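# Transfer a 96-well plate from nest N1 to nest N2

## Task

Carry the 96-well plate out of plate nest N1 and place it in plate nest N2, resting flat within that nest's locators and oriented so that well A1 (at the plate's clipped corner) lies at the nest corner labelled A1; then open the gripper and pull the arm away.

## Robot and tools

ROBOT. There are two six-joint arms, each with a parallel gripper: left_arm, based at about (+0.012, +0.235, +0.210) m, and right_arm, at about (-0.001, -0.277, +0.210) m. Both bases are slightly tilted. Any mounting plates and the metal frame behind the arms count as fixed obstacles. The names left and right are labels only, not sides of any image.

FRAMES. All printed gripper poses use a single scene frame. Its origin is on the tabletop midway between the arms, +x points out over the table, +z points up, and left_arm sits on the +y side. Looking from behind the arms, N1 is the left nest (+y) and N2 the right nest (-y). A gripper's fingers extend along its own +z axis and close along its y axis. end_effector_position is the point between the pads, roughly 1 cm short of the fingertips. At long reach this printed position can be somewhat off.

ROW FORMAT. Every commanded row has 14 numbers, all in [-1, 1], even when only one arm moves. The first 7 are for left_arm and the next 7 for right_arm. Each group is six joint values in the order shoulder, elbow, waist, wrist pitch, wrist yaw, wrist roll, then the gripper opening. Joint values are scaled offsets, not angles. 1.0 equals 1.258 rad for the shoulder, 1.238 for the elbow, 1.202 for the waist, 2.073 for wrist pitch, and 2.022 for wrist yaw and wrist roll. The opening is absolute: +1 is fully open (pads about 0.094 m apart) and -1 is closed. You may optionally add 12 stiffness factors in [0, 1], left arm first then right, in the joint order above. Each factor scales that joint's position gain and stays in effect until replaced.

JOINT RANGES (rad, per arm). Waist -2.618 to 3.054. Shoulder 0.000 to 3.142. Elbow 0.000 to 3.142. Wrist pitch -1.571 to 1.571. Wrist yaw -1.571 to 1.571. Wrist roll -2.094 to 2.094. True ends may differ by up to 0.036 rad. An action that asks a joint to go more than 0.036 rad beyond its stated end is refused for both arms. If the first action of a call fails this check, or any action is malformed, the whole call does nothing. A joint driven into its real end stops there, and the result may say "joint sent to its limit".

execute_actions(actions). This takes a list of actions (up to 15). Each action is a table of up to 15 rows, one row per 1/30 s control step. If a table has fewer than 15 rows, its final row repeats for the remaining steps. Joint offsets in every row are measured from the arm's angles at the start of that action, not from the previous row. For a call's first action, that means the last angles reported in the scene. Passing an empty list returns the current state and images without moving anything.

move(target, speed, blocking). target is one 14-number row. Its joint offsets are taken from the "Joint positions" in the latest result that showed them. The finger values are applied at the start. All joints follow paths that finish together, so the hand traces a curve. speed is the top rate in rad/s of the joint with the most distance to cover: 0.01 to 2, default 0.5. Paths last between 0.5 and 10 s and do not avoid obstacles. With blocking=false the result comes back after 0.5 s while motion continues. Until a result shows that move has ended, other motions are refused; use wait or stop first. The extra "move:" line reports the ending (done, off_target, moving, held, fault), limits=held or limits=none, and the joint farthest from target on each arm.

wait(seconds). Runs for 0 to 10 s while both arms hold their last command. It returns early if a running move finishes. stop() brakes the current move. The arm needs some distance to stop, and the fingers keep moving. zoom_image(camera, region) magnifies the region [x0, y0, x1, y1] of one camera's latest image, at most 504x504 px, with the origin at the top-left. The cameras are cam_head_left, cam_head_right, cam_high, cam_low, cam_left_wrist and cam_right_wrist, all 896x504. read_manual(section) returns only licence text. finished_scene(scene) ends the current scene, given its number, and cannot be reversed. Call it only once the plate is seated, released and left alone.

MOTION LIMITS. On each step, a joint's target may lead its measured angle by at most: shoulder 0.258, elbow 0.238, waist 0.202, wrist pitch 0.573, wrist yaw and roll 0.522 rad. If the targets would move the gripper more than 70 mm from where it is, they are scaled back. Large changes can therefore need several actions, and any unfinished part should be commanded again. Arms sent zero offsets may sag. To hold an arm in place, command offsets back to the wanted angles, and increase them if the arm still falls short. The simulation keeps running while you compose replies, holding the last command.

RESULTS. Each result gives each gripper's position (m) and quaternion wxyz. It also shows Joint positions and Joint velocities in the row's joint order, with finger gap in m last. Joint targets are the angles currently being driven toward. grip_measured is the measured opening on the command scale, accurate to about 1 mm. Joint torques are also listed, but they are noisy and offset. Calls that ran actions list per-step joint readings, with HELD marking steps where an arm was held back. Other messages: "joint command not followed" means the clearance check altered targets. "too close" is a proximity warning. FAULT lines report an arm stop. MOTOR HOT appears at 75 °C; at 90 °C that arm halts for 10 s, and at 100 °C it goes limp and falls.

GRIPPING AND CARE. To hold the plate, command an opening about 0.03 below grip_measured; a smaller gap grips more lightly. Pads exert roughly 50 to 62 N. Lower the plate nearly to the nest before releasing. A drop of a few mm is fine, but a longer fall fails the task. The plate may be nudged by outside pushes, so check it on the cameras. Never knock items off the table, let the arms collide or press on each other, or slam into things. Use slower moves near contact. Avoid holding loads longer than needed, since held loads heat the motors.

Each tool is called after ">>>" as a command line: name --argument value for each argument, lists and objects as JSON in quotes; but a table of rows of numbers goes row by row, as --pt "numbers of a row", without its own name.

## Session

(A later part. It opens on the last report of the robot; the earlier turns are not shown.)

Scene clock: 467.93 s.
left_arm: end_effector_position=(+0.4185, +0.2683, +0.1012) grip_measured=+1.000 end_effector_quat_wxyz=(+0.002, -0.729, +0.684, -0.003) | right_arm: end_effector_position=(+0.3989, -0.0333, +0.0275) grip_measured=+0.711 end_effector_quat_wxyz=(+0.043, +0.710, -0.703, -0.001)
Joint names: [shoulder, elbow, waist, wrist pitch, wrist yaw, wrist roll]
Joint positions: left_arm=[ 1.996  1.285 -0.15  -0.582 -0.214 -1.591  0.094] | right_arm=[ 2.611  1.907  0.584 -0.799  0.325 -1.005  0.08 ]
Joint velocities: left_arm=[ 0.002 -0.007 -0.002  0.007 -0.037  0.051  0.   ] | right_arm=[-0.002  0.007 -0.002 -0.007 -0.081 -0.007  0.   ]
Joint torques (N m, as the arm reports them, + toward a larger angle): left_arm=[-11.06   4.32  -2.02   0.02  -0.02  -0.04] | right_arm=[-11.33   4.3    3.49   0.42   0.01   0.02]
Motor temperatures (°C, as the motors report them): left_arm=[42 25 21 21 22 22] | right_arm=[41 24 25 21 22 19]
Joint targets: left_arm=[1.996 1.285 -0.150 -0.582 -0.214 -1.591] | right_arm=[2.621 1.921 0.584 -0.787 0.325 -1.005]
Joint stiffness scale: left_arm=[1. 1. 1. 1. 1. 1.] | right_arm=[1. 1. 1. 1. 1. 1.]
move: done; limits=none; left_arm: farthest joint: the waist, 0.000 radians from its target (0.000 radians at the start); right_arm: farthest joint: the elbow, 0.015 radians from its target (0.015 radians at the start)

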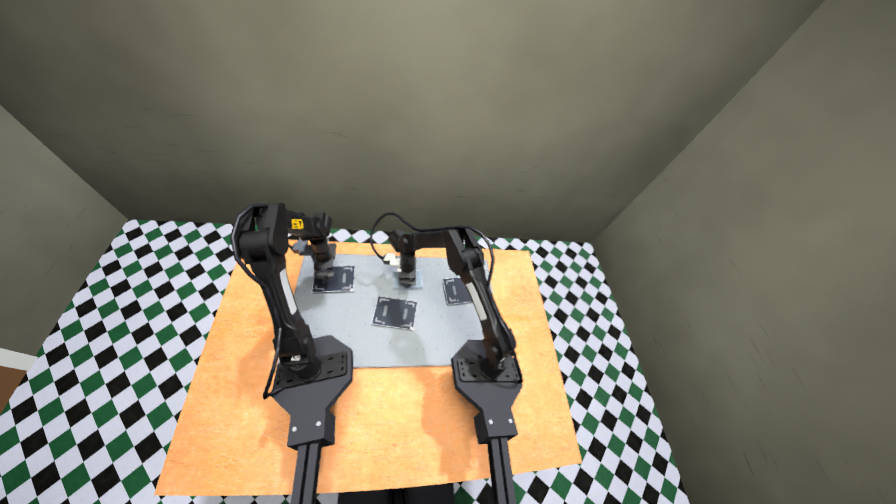

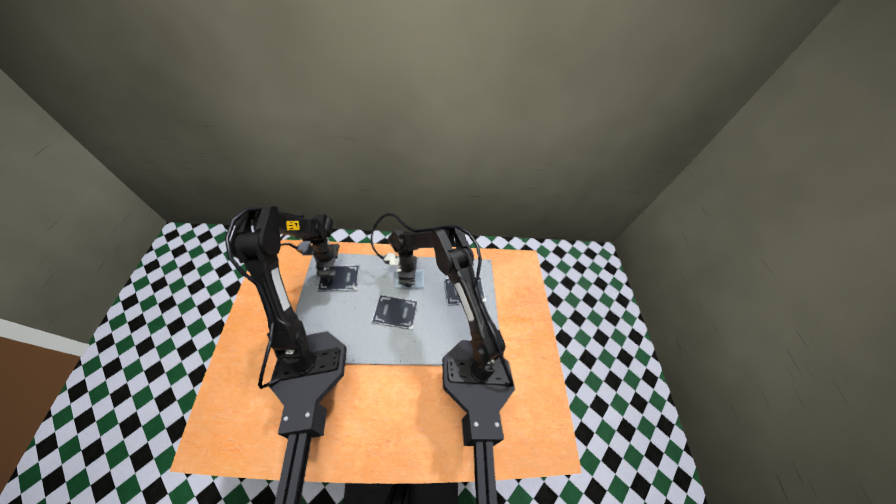

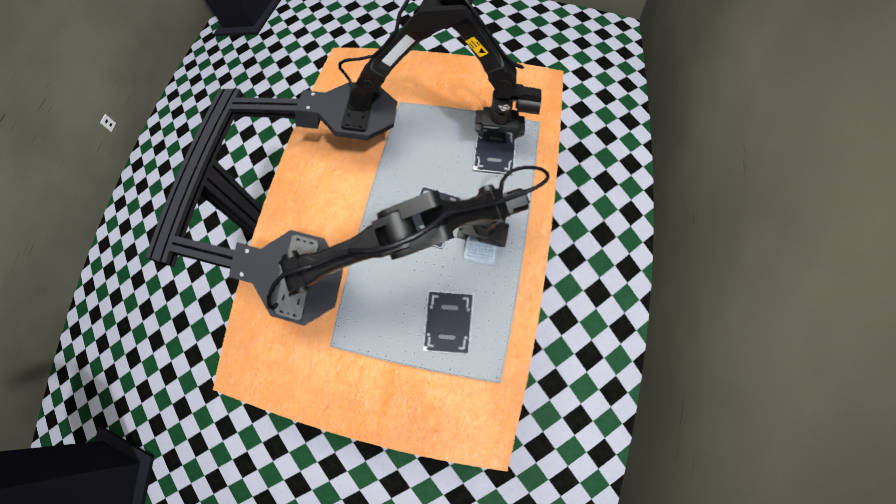

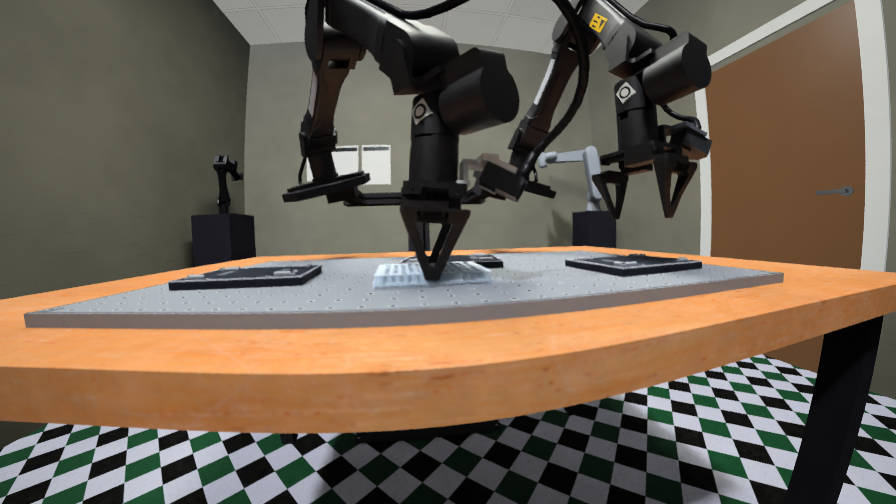

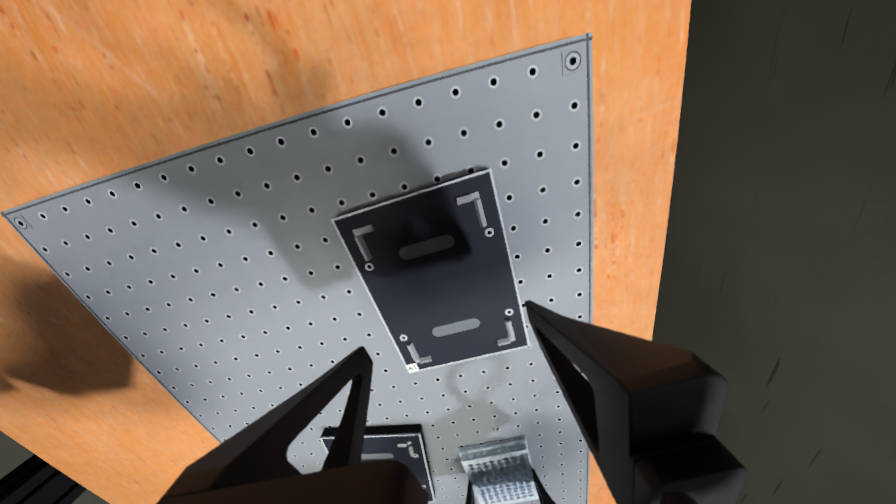

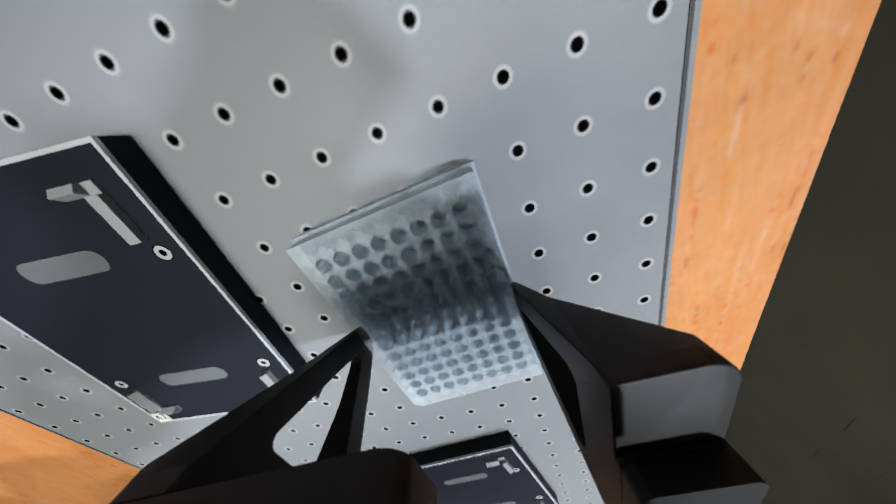

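>>> execute_actions --actions '[[[0,0,0,0,0,0,1, 0.002,0.010,0,0.004,0,0,0.70],[0,0,0,0,0,0,1, 0.002,0.010,0,0.004,0,0,0.71],[0,0,0,0,0,0,1, 0.002,0.010,0,0.004,0,0,0.72],[0,0,0,0,0,0,1, 0.002,0.010,0,0.004,0,0,0.73],[0,0,0,0,0,0,1, 0.002,0.010,0,0.004,0,0,0.74],[0,0,0,0,0,0,1, 0.002,0.010,0,0.004,0,0,0.75],[0,0,0,0,0,0,1, 0.002,0.010,0,0.004,0,0,0.77],[0,0,0,0,0,0,1, 0.002,0.010,0,0.004,0,0,0.79],[0,0,0,0,0,0,1, 0.002,0.010,0,0.004,0,0,0.82],[0,0,0,0,0,0,1, 0.002,0.010,0,0.004,0,0,0.86],[0,0,0,0,0,0,1, 0.002,0.010,0,0.004,0,0,0.9],[0,0,0,0,0,0,1, 0.002,0.010,0,0.004,0,0,0.95],[0,0,0,0,0,0,1, 0.002,0.010,0,0.004,0,0,1]]]'

>>> move --target '[0,0,0,0,0,0,1, -0.10,0.005,0.01,-0.04,0,0.008,1]' --speed 0.25

Scene clock: 487.73 s.
left_arm: end_effector_position=(+0.4185, +0.2683, +0.1012) grip_measured=+1.000 end_effector_quat_wxyz=(+0.002, -0.729, +0.684, -0.003) | right_arm: end_effector_position=(+0.3989, -0.0333, +0.0275) grip_measured=+1.000 end_effector_quat_wxyz=(+0.043, +0.710, -0.703, -0.001)
Joint names: [shoulder, elbow, waist, wrist pitch, wrist yaw, wrist roll]
Joint positions: left_arm=[ 1.996  1.285 -0.15  -0.582 -0.214 -1.591  0.094] | right_arm=[ 2.611  1.907  0.584 -0.799  0.325 -1.005  0.094]
Joint velocities: left_arm=[ 0.002 -0.002  0.002  0.022  0.007 -0.037  0.   ] | right_arm=[ 0.002 -0.002 -0.017 -0.007  0.007 -0.037  0.   ]
Joint torques (N m, as the arm reports them, + toward a larger angle): left_arm=[-11.07   4.31  -2.03   0.02  -0.02  -0.04] | right_arm=[-11.9    4.1    3.35   0.38   0.     0.02]
Motor temperatures (°C, as the motors report them): left_arm=[42 25 21 21 22 22] | right_arm=[40 24 25 21 22 19]
Joint targets: left_arm=[1.996 1.285 -0.150 -0.582 -0.214 -1.591] | right_arm=[2.614 1.919 0.584 -0.791 0.325 -1.005]
Joint stiffness scale: left_arm=[1. 1. 1. 1. 1. 1.] | right_arm=[1. 1. 1. 1. 1. 1.]
Step readings (joint positions):
0: left_arm=[1.996 1.285 -0.150 -0.582 -0.214 -1.591] | right_arm=[2.611 1.907 0.584 -0.799 0.325 -1.005]
1: left_arm=[1.996 1.285 -0.150 -0.582 -0.214 -1.591] | right_arm=[2.611 1.907 0.584 -0.799 0.325 -1.005]
2: left_arm=[1.996 1.285 -0.150 -0.582 -0.214 -1.591] | right_arm=[2.611 1.907 0.584 -0.799 0.325 -1.005]
4: left_arm=[1.996 1.285 -0.150 -0.582 -0.214 -1.591] | right_arm=[2.611 1.907 0.584 -0.799 0.325 -1.005]
8: left_arm=[1.996 1.285 -0.150 -0.582 -0.214 -1.591] | right_arm=[2.611 1.907 0.584 -0.799 0.325 -1.005]
15: Joint positions above

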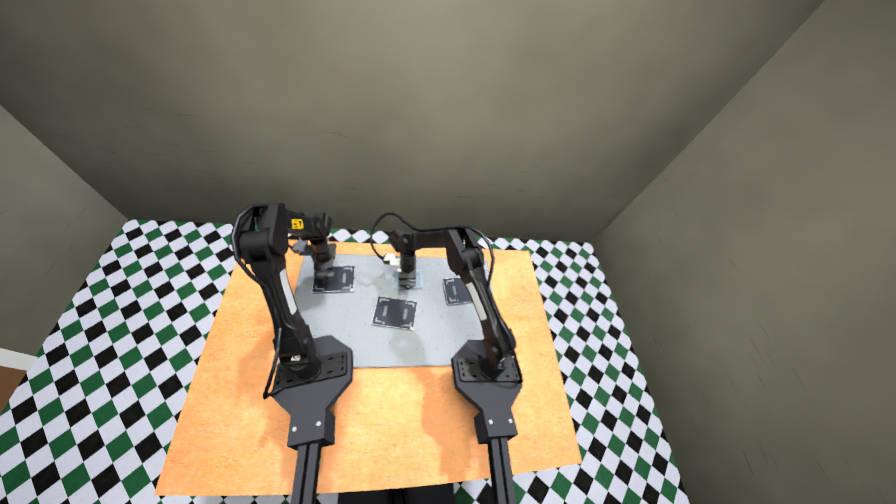

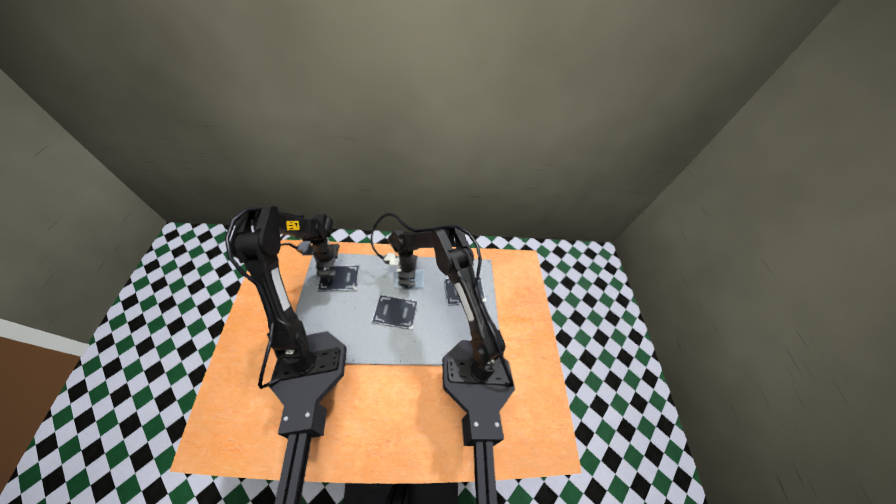

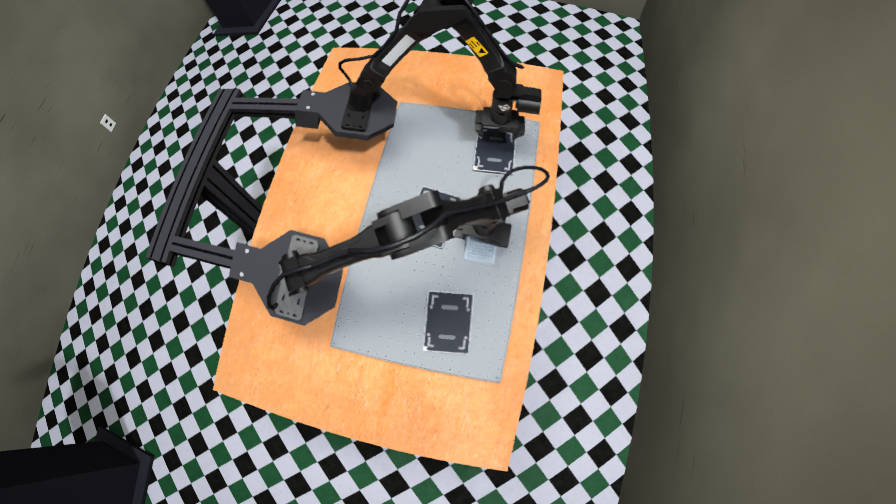

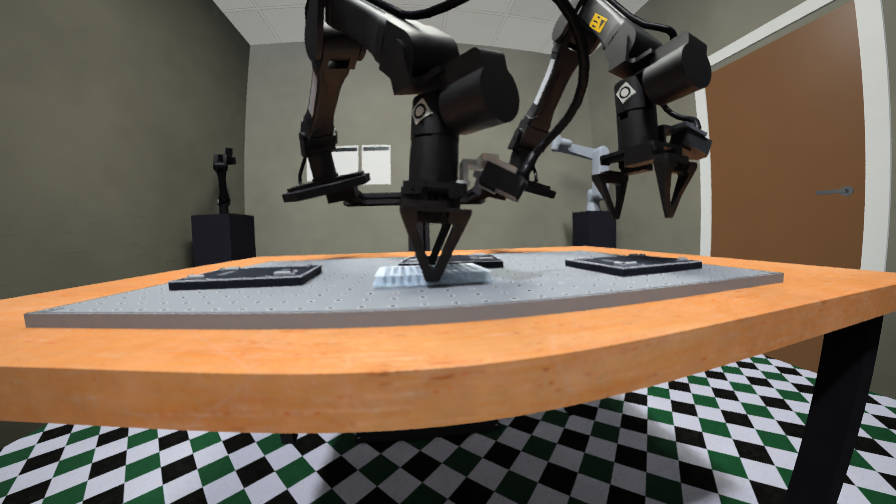

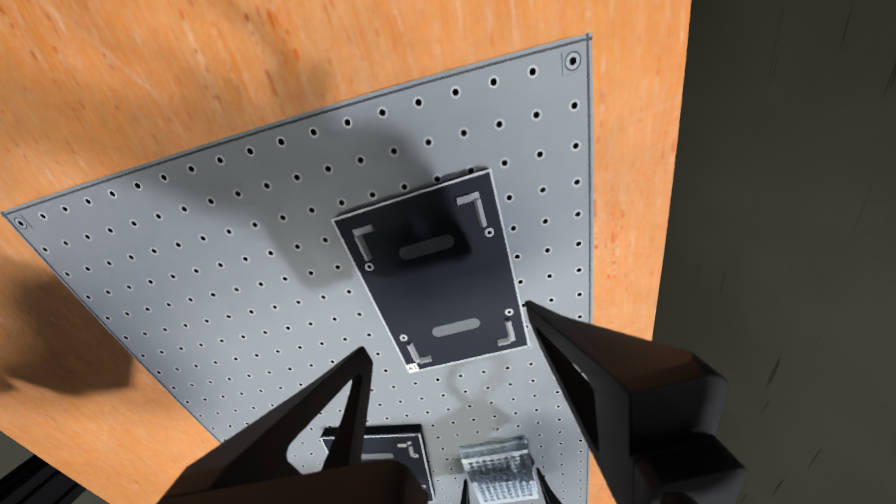

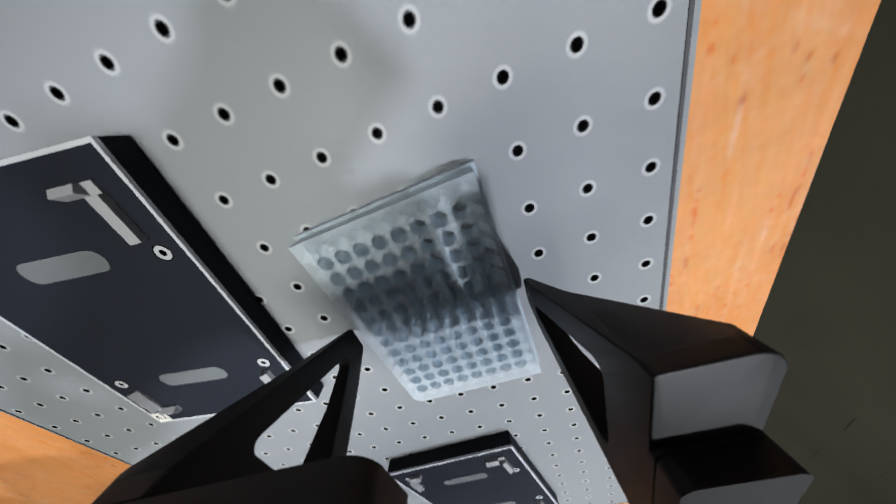

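Scene clock: 488.90 s.
left_arm: end_effector_position=(+0.4185, +0.2683, +0.1012) grip_measured=+1.000 end_effector_quat_wxyz=(+0.002, -0.729, +0.684, -0.003) | right_arm: end_effector_position=(+0.4147, -0.0401, +0.0716) grip_measured=+1.000 end_effector_quat_wxyz=(+0.029, +0.704, -0.709, +0.002)
Joint names: [shoulder, elbow, waist, wrist pitch, wrist yaw, wrist roll]
Joint positions: left_arm=[ 1.996  1.285 -0.15  -0.582 -0.214 -1.591  0.094] | right_arm=[ 2.508  1.907  0.584 -0.872  0.325 -0.997  0.094]
Joint velocities: left_arm=[-0.002  0.017  0.002  0.007 -0.051 -0.022  0.   ] | right_arm=[-0.002 -0.002  0.002 -0.007  0.022  0.022  0.   ]
Joint torques (N m, as the arm reports them, + toward a larger angle): left_arm=[-11.07   4.31  -2.02   0.02  -0.02  -0.04] | right_arm=[-13.73   4.     4.31   0.21   0.01   0.1 ]
Motor temperatures (°C, as the motors report them): left_arm=[42 25 21 21 22 22] | right_arm=[41 24 25 21 22 19]
Joint targets: left_arm=[1.996 1.285 -0.150 -0.582 -0.214 -1.591] | right_arm=[2.486 1.913 0.596 -0.882 0.325 -0.989]
Joint stiffness scale: left_arm=[1. 1. 1. 1. 1. 1.] | right_arm=[1. 1. 1. 1. 1. 1.]
move: off_target (right_arm); limits=none; left_arm: farthest joint: the waist, 0.000 radians from its target (0.000 radians at the start); right_arm: farthest joint: the shoulder, 0.023 radians from its target (0.126 radians at the start)

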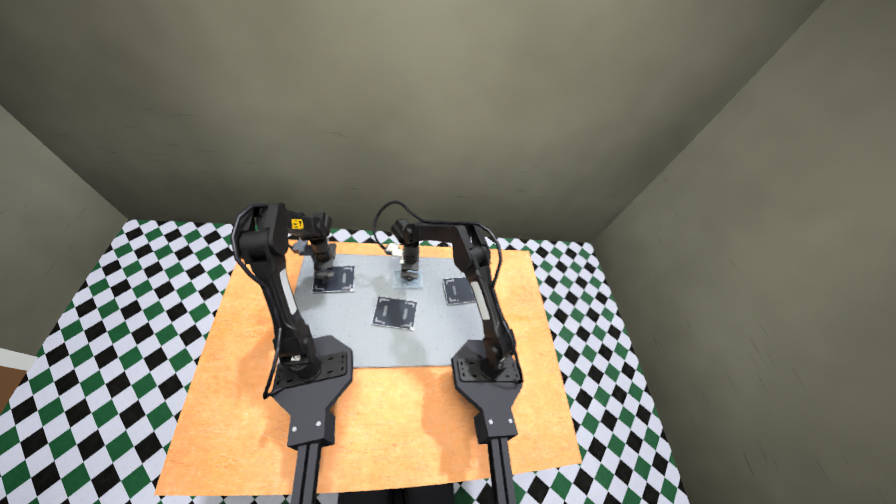

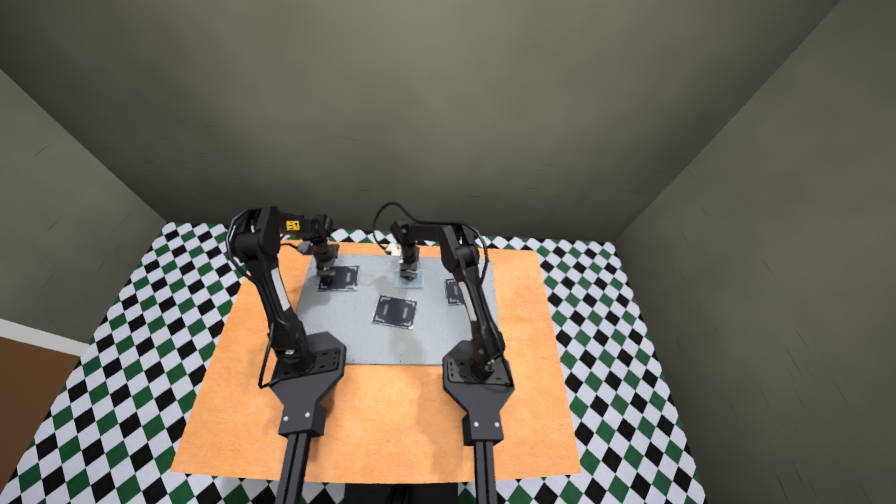

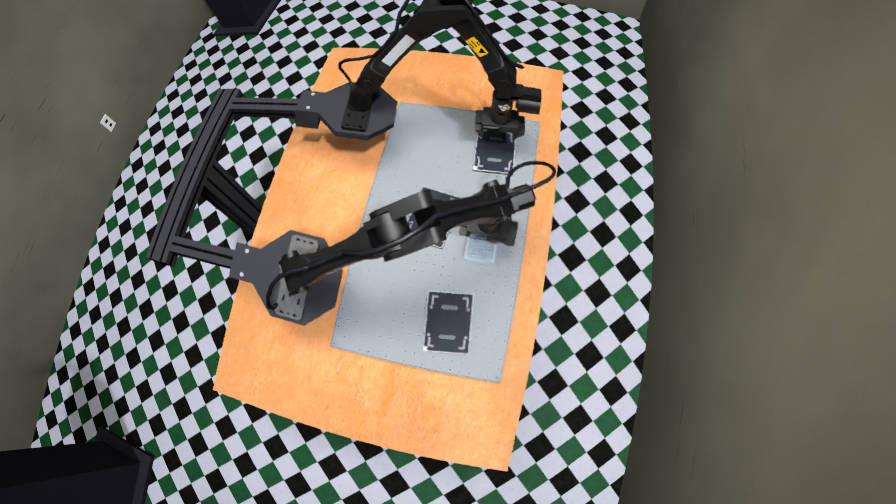

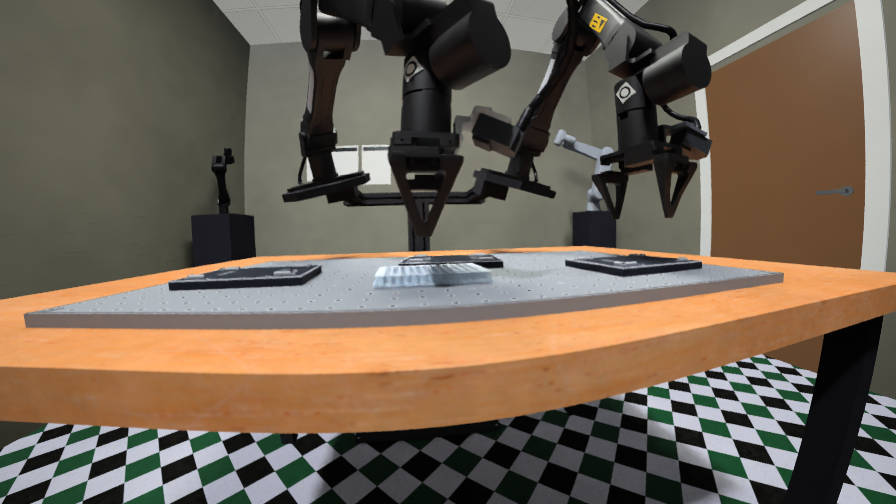

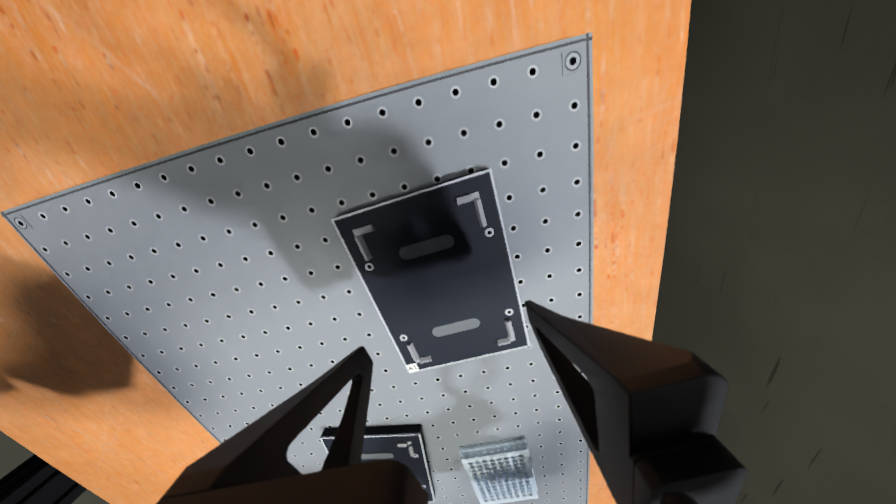

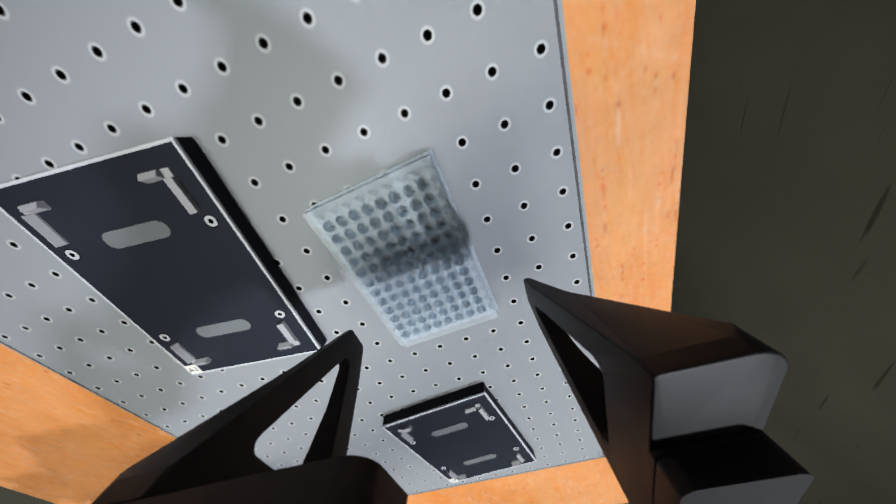

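>>> move --target '[0.357,0.377,-0.582,-0.106,-0.069,1.0,1, -0.837,-0.918,-0.852,0.194,-0.057,-0.266,1]' --speed 0.8

Scene clock: 535.43 s.
left_arm: end_effector_position=(+0.3858, -0.0249, +0.0983) grip_measured=+1.000 end_effector_quat_wxyz=(-0.003, +0.519, +0.855, +0.004) | right_arm: end_effector_position=(+0.2659, -0.4450, +0.1448) grip_measured=+1.000 end_effector_quat_wxyz=(-0.064, -0.508, +0.856, -0.072)
Joint names: [shoulder, elbow, waist, wrist pitch, wrist yaw, wrist roll]
Joint positions: left_arm=[ 2.442  1.723 -0.838 -0.79  -0.345  0.425  0.094] | right_arm=[ 1.484  0.786 -0.431 -0.481  0.221 -1.528  0.094]
Joint velocities: left_arm=[ 0.002 -0.017 -0.007 -0.066  0.022  0.066  0.   ] | right_arm=[-0.012 -0.022 -0.007 -0.007 -0.066  0.066  0.   ]
Joint torques (N m, as the arm reports them, + toward a larger angle): left_arm=[-12.59   7.02  -5.01  -0.12  -0.11   0.02] | right_arm=[-8.73  2.04 -0.52  0.71 -0.02 -0.08]
Motor temperatures (°C, as the motors report them): left_arm=[43 25 21 21 22 22] | right_arm=[45 23 25 21 22 19]
Joint targets: left_arm=[2.445 1.752 -0.849 -0.801 -0.353 0.431] | right_arm=[1.455 0.770 -0.440 -0.470 0.210 -1.535]
Joint stiffness scale: left_arm=[1. 1. 1. 1. 1. 1.] | right_arm=[1. 1. 1. 1. 1. 1.]
move: off_target (left_arm, right_arm); limits=none; left_arm: farthest joint: the elbow, 0.028 radians from its target (0.467 radians at the start); right_arm: farthest joint: the shoulder, 0.029 radians from its target (1.053 radians at the start)

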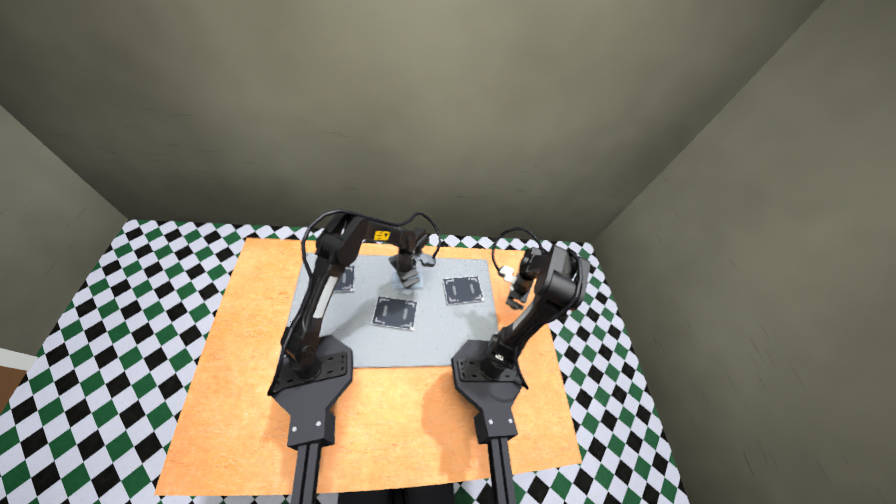

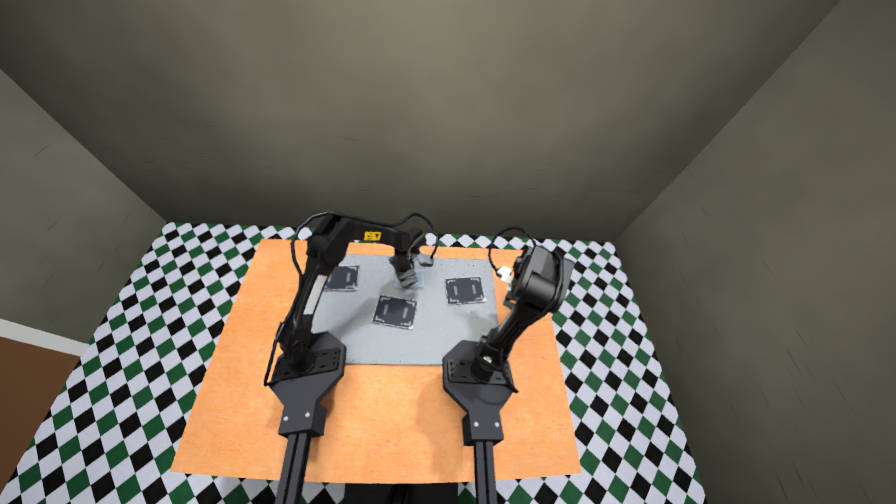

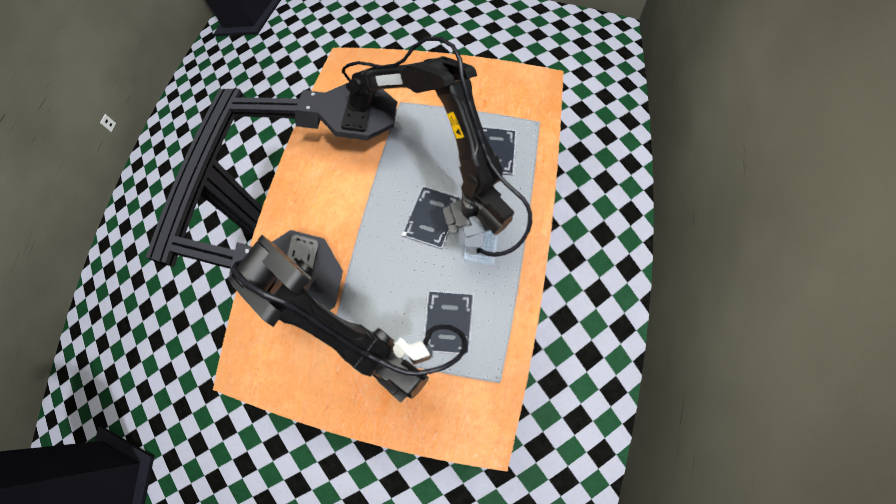

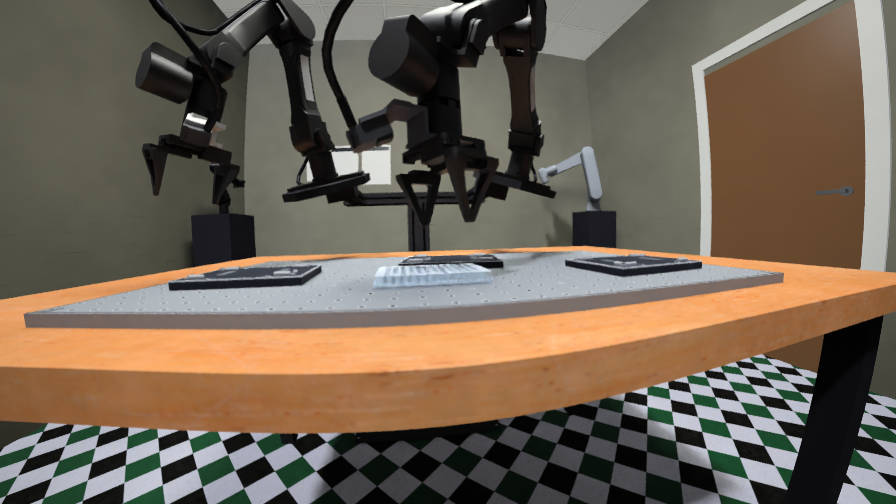

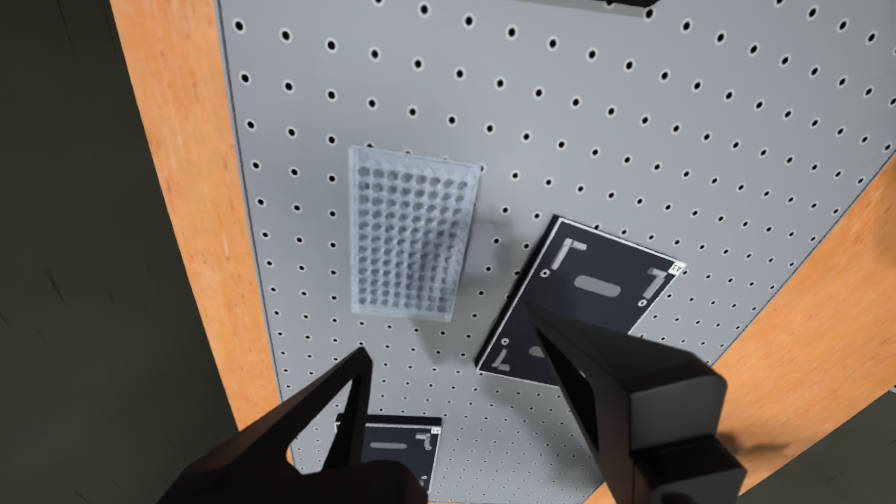

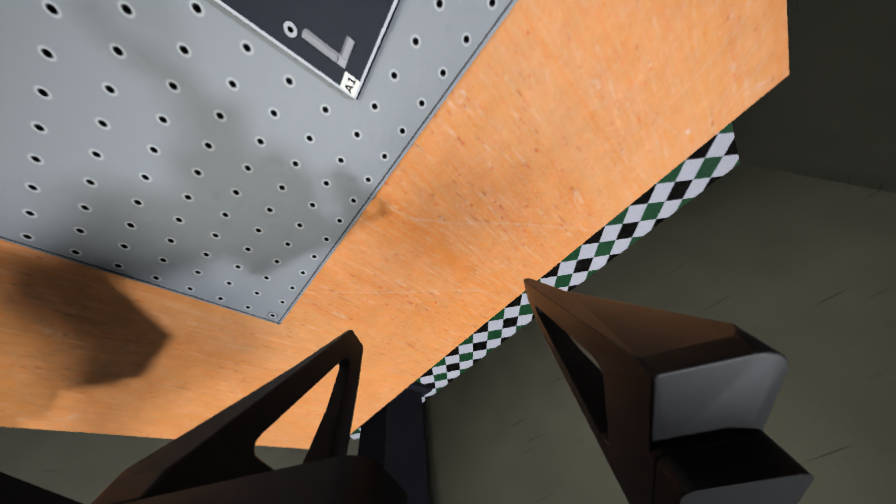

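>>> execute_actions --actions '[]'

Scene clock: 558.00 s.
left_arm: end_effector_position=(+0.3858, -0.0249, +0.0983) grip_measured=+1.000 end_effector_quat_wxyz=(-0.003, +0.519, +0.855, +0.004) | right_arm: end_effector_position=(+0.2660, -0.4450, +0.1448) grip_measured=+1.000 end_effector_quat_wxyz=(-0.064, -0.509, +0.856, -0.072)
Joint names: [shoulder, elbow, waist, wrist pitch, wrist yaw, wrist roll]
Joint positions: left_arm=[ 2.442  1.723 -0.838 -0.79  -0.345  0.425  0.094] | right_arm=[ 1.484  0.786 -0.431 -0.48   0.221 -1.528  0.094]
Joint velocities: left_arm=[ 0.012  0.017  0.007 -0.051  0.007 -0.037  0.   ] | right_arm=[ 0.007 -0.007 -0.002  0.066  0.007 -0.007  0.   ]
Joint torques (N m, as the arm reports them, + toward a larger angle): left_arm=[-12.59   7.03  -5.02  -0.13  -0.12   0.02] | right_arm=[-8.72  2.06 -0.51  0.71 -0.01 -0.05]
Motor temperatures (°C, as the motors report them): left_arm=[45 27 22 21 22 22] | right_arm=[40 23 24 22 22 19]
Joint targets: left_arm=[2.445 1.752 -0.849 -0.801 -0.353 0.431] | right_arm=[1.455 0.770 -0.440 -0.470 0.210 -1.535]
Joint stiffness scale: left_arm=[1. 1. 1. 1. 1. 1.] | right_arm=[1. 1. 1. 1. 1. 1.]

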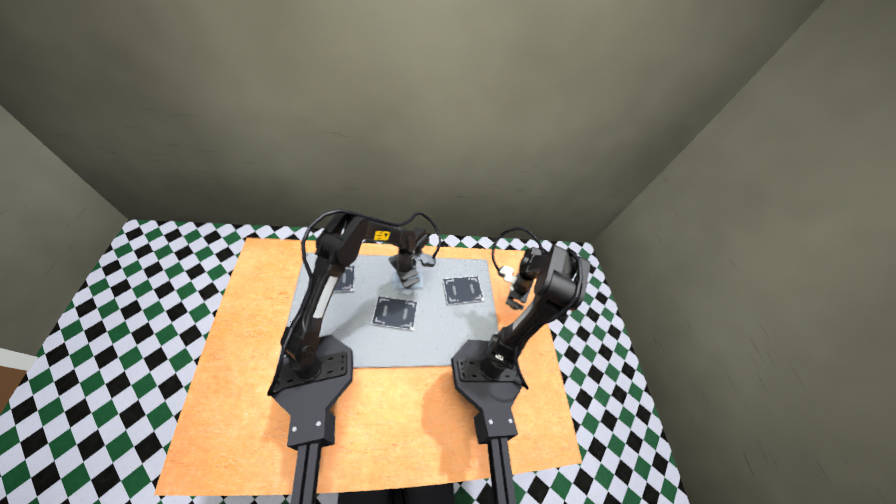

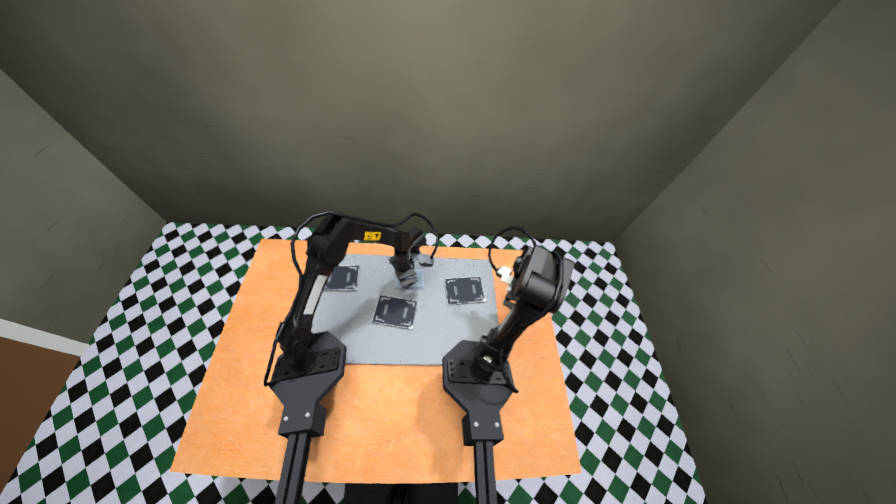

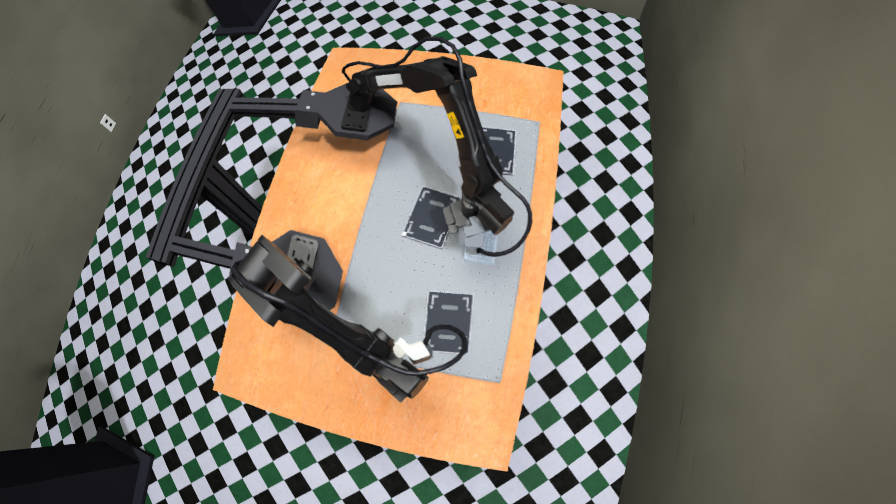

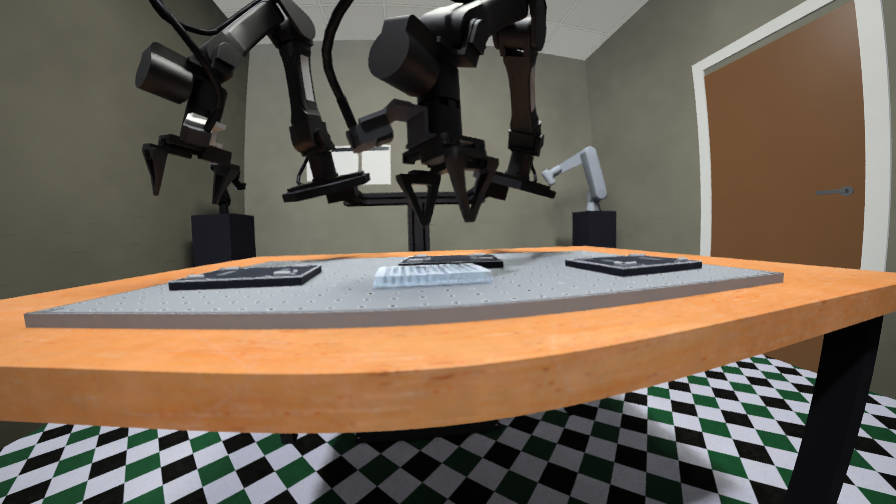

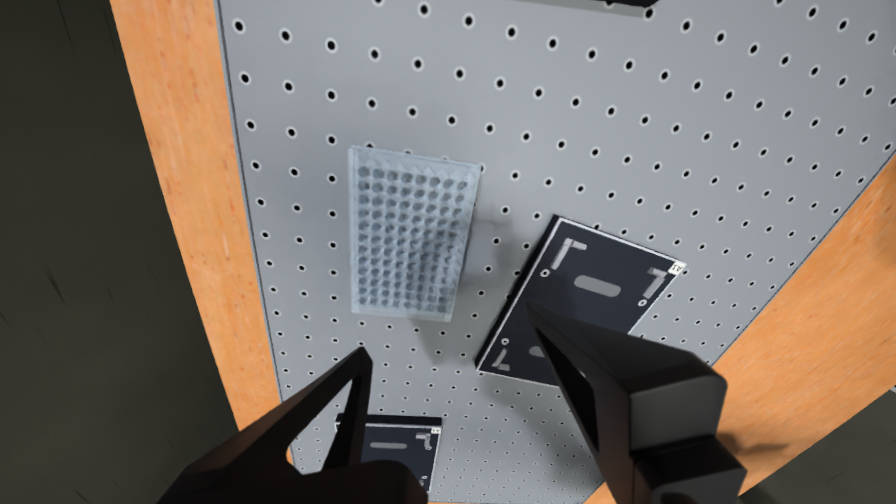

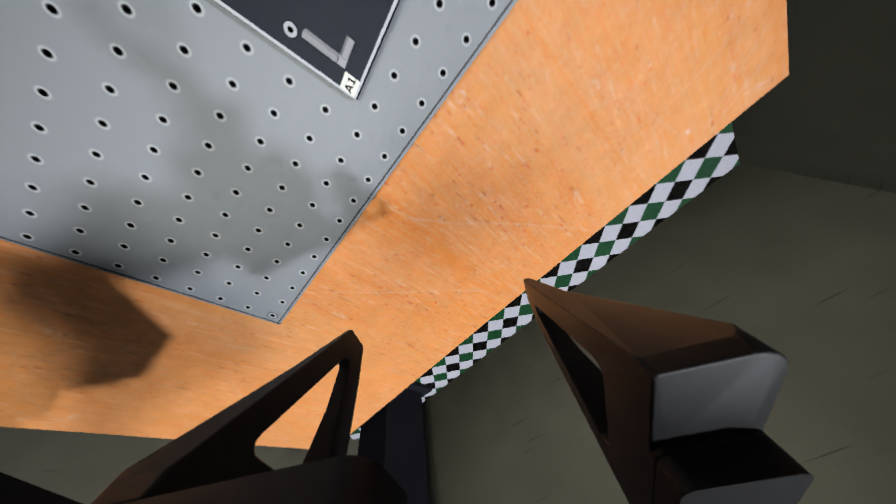

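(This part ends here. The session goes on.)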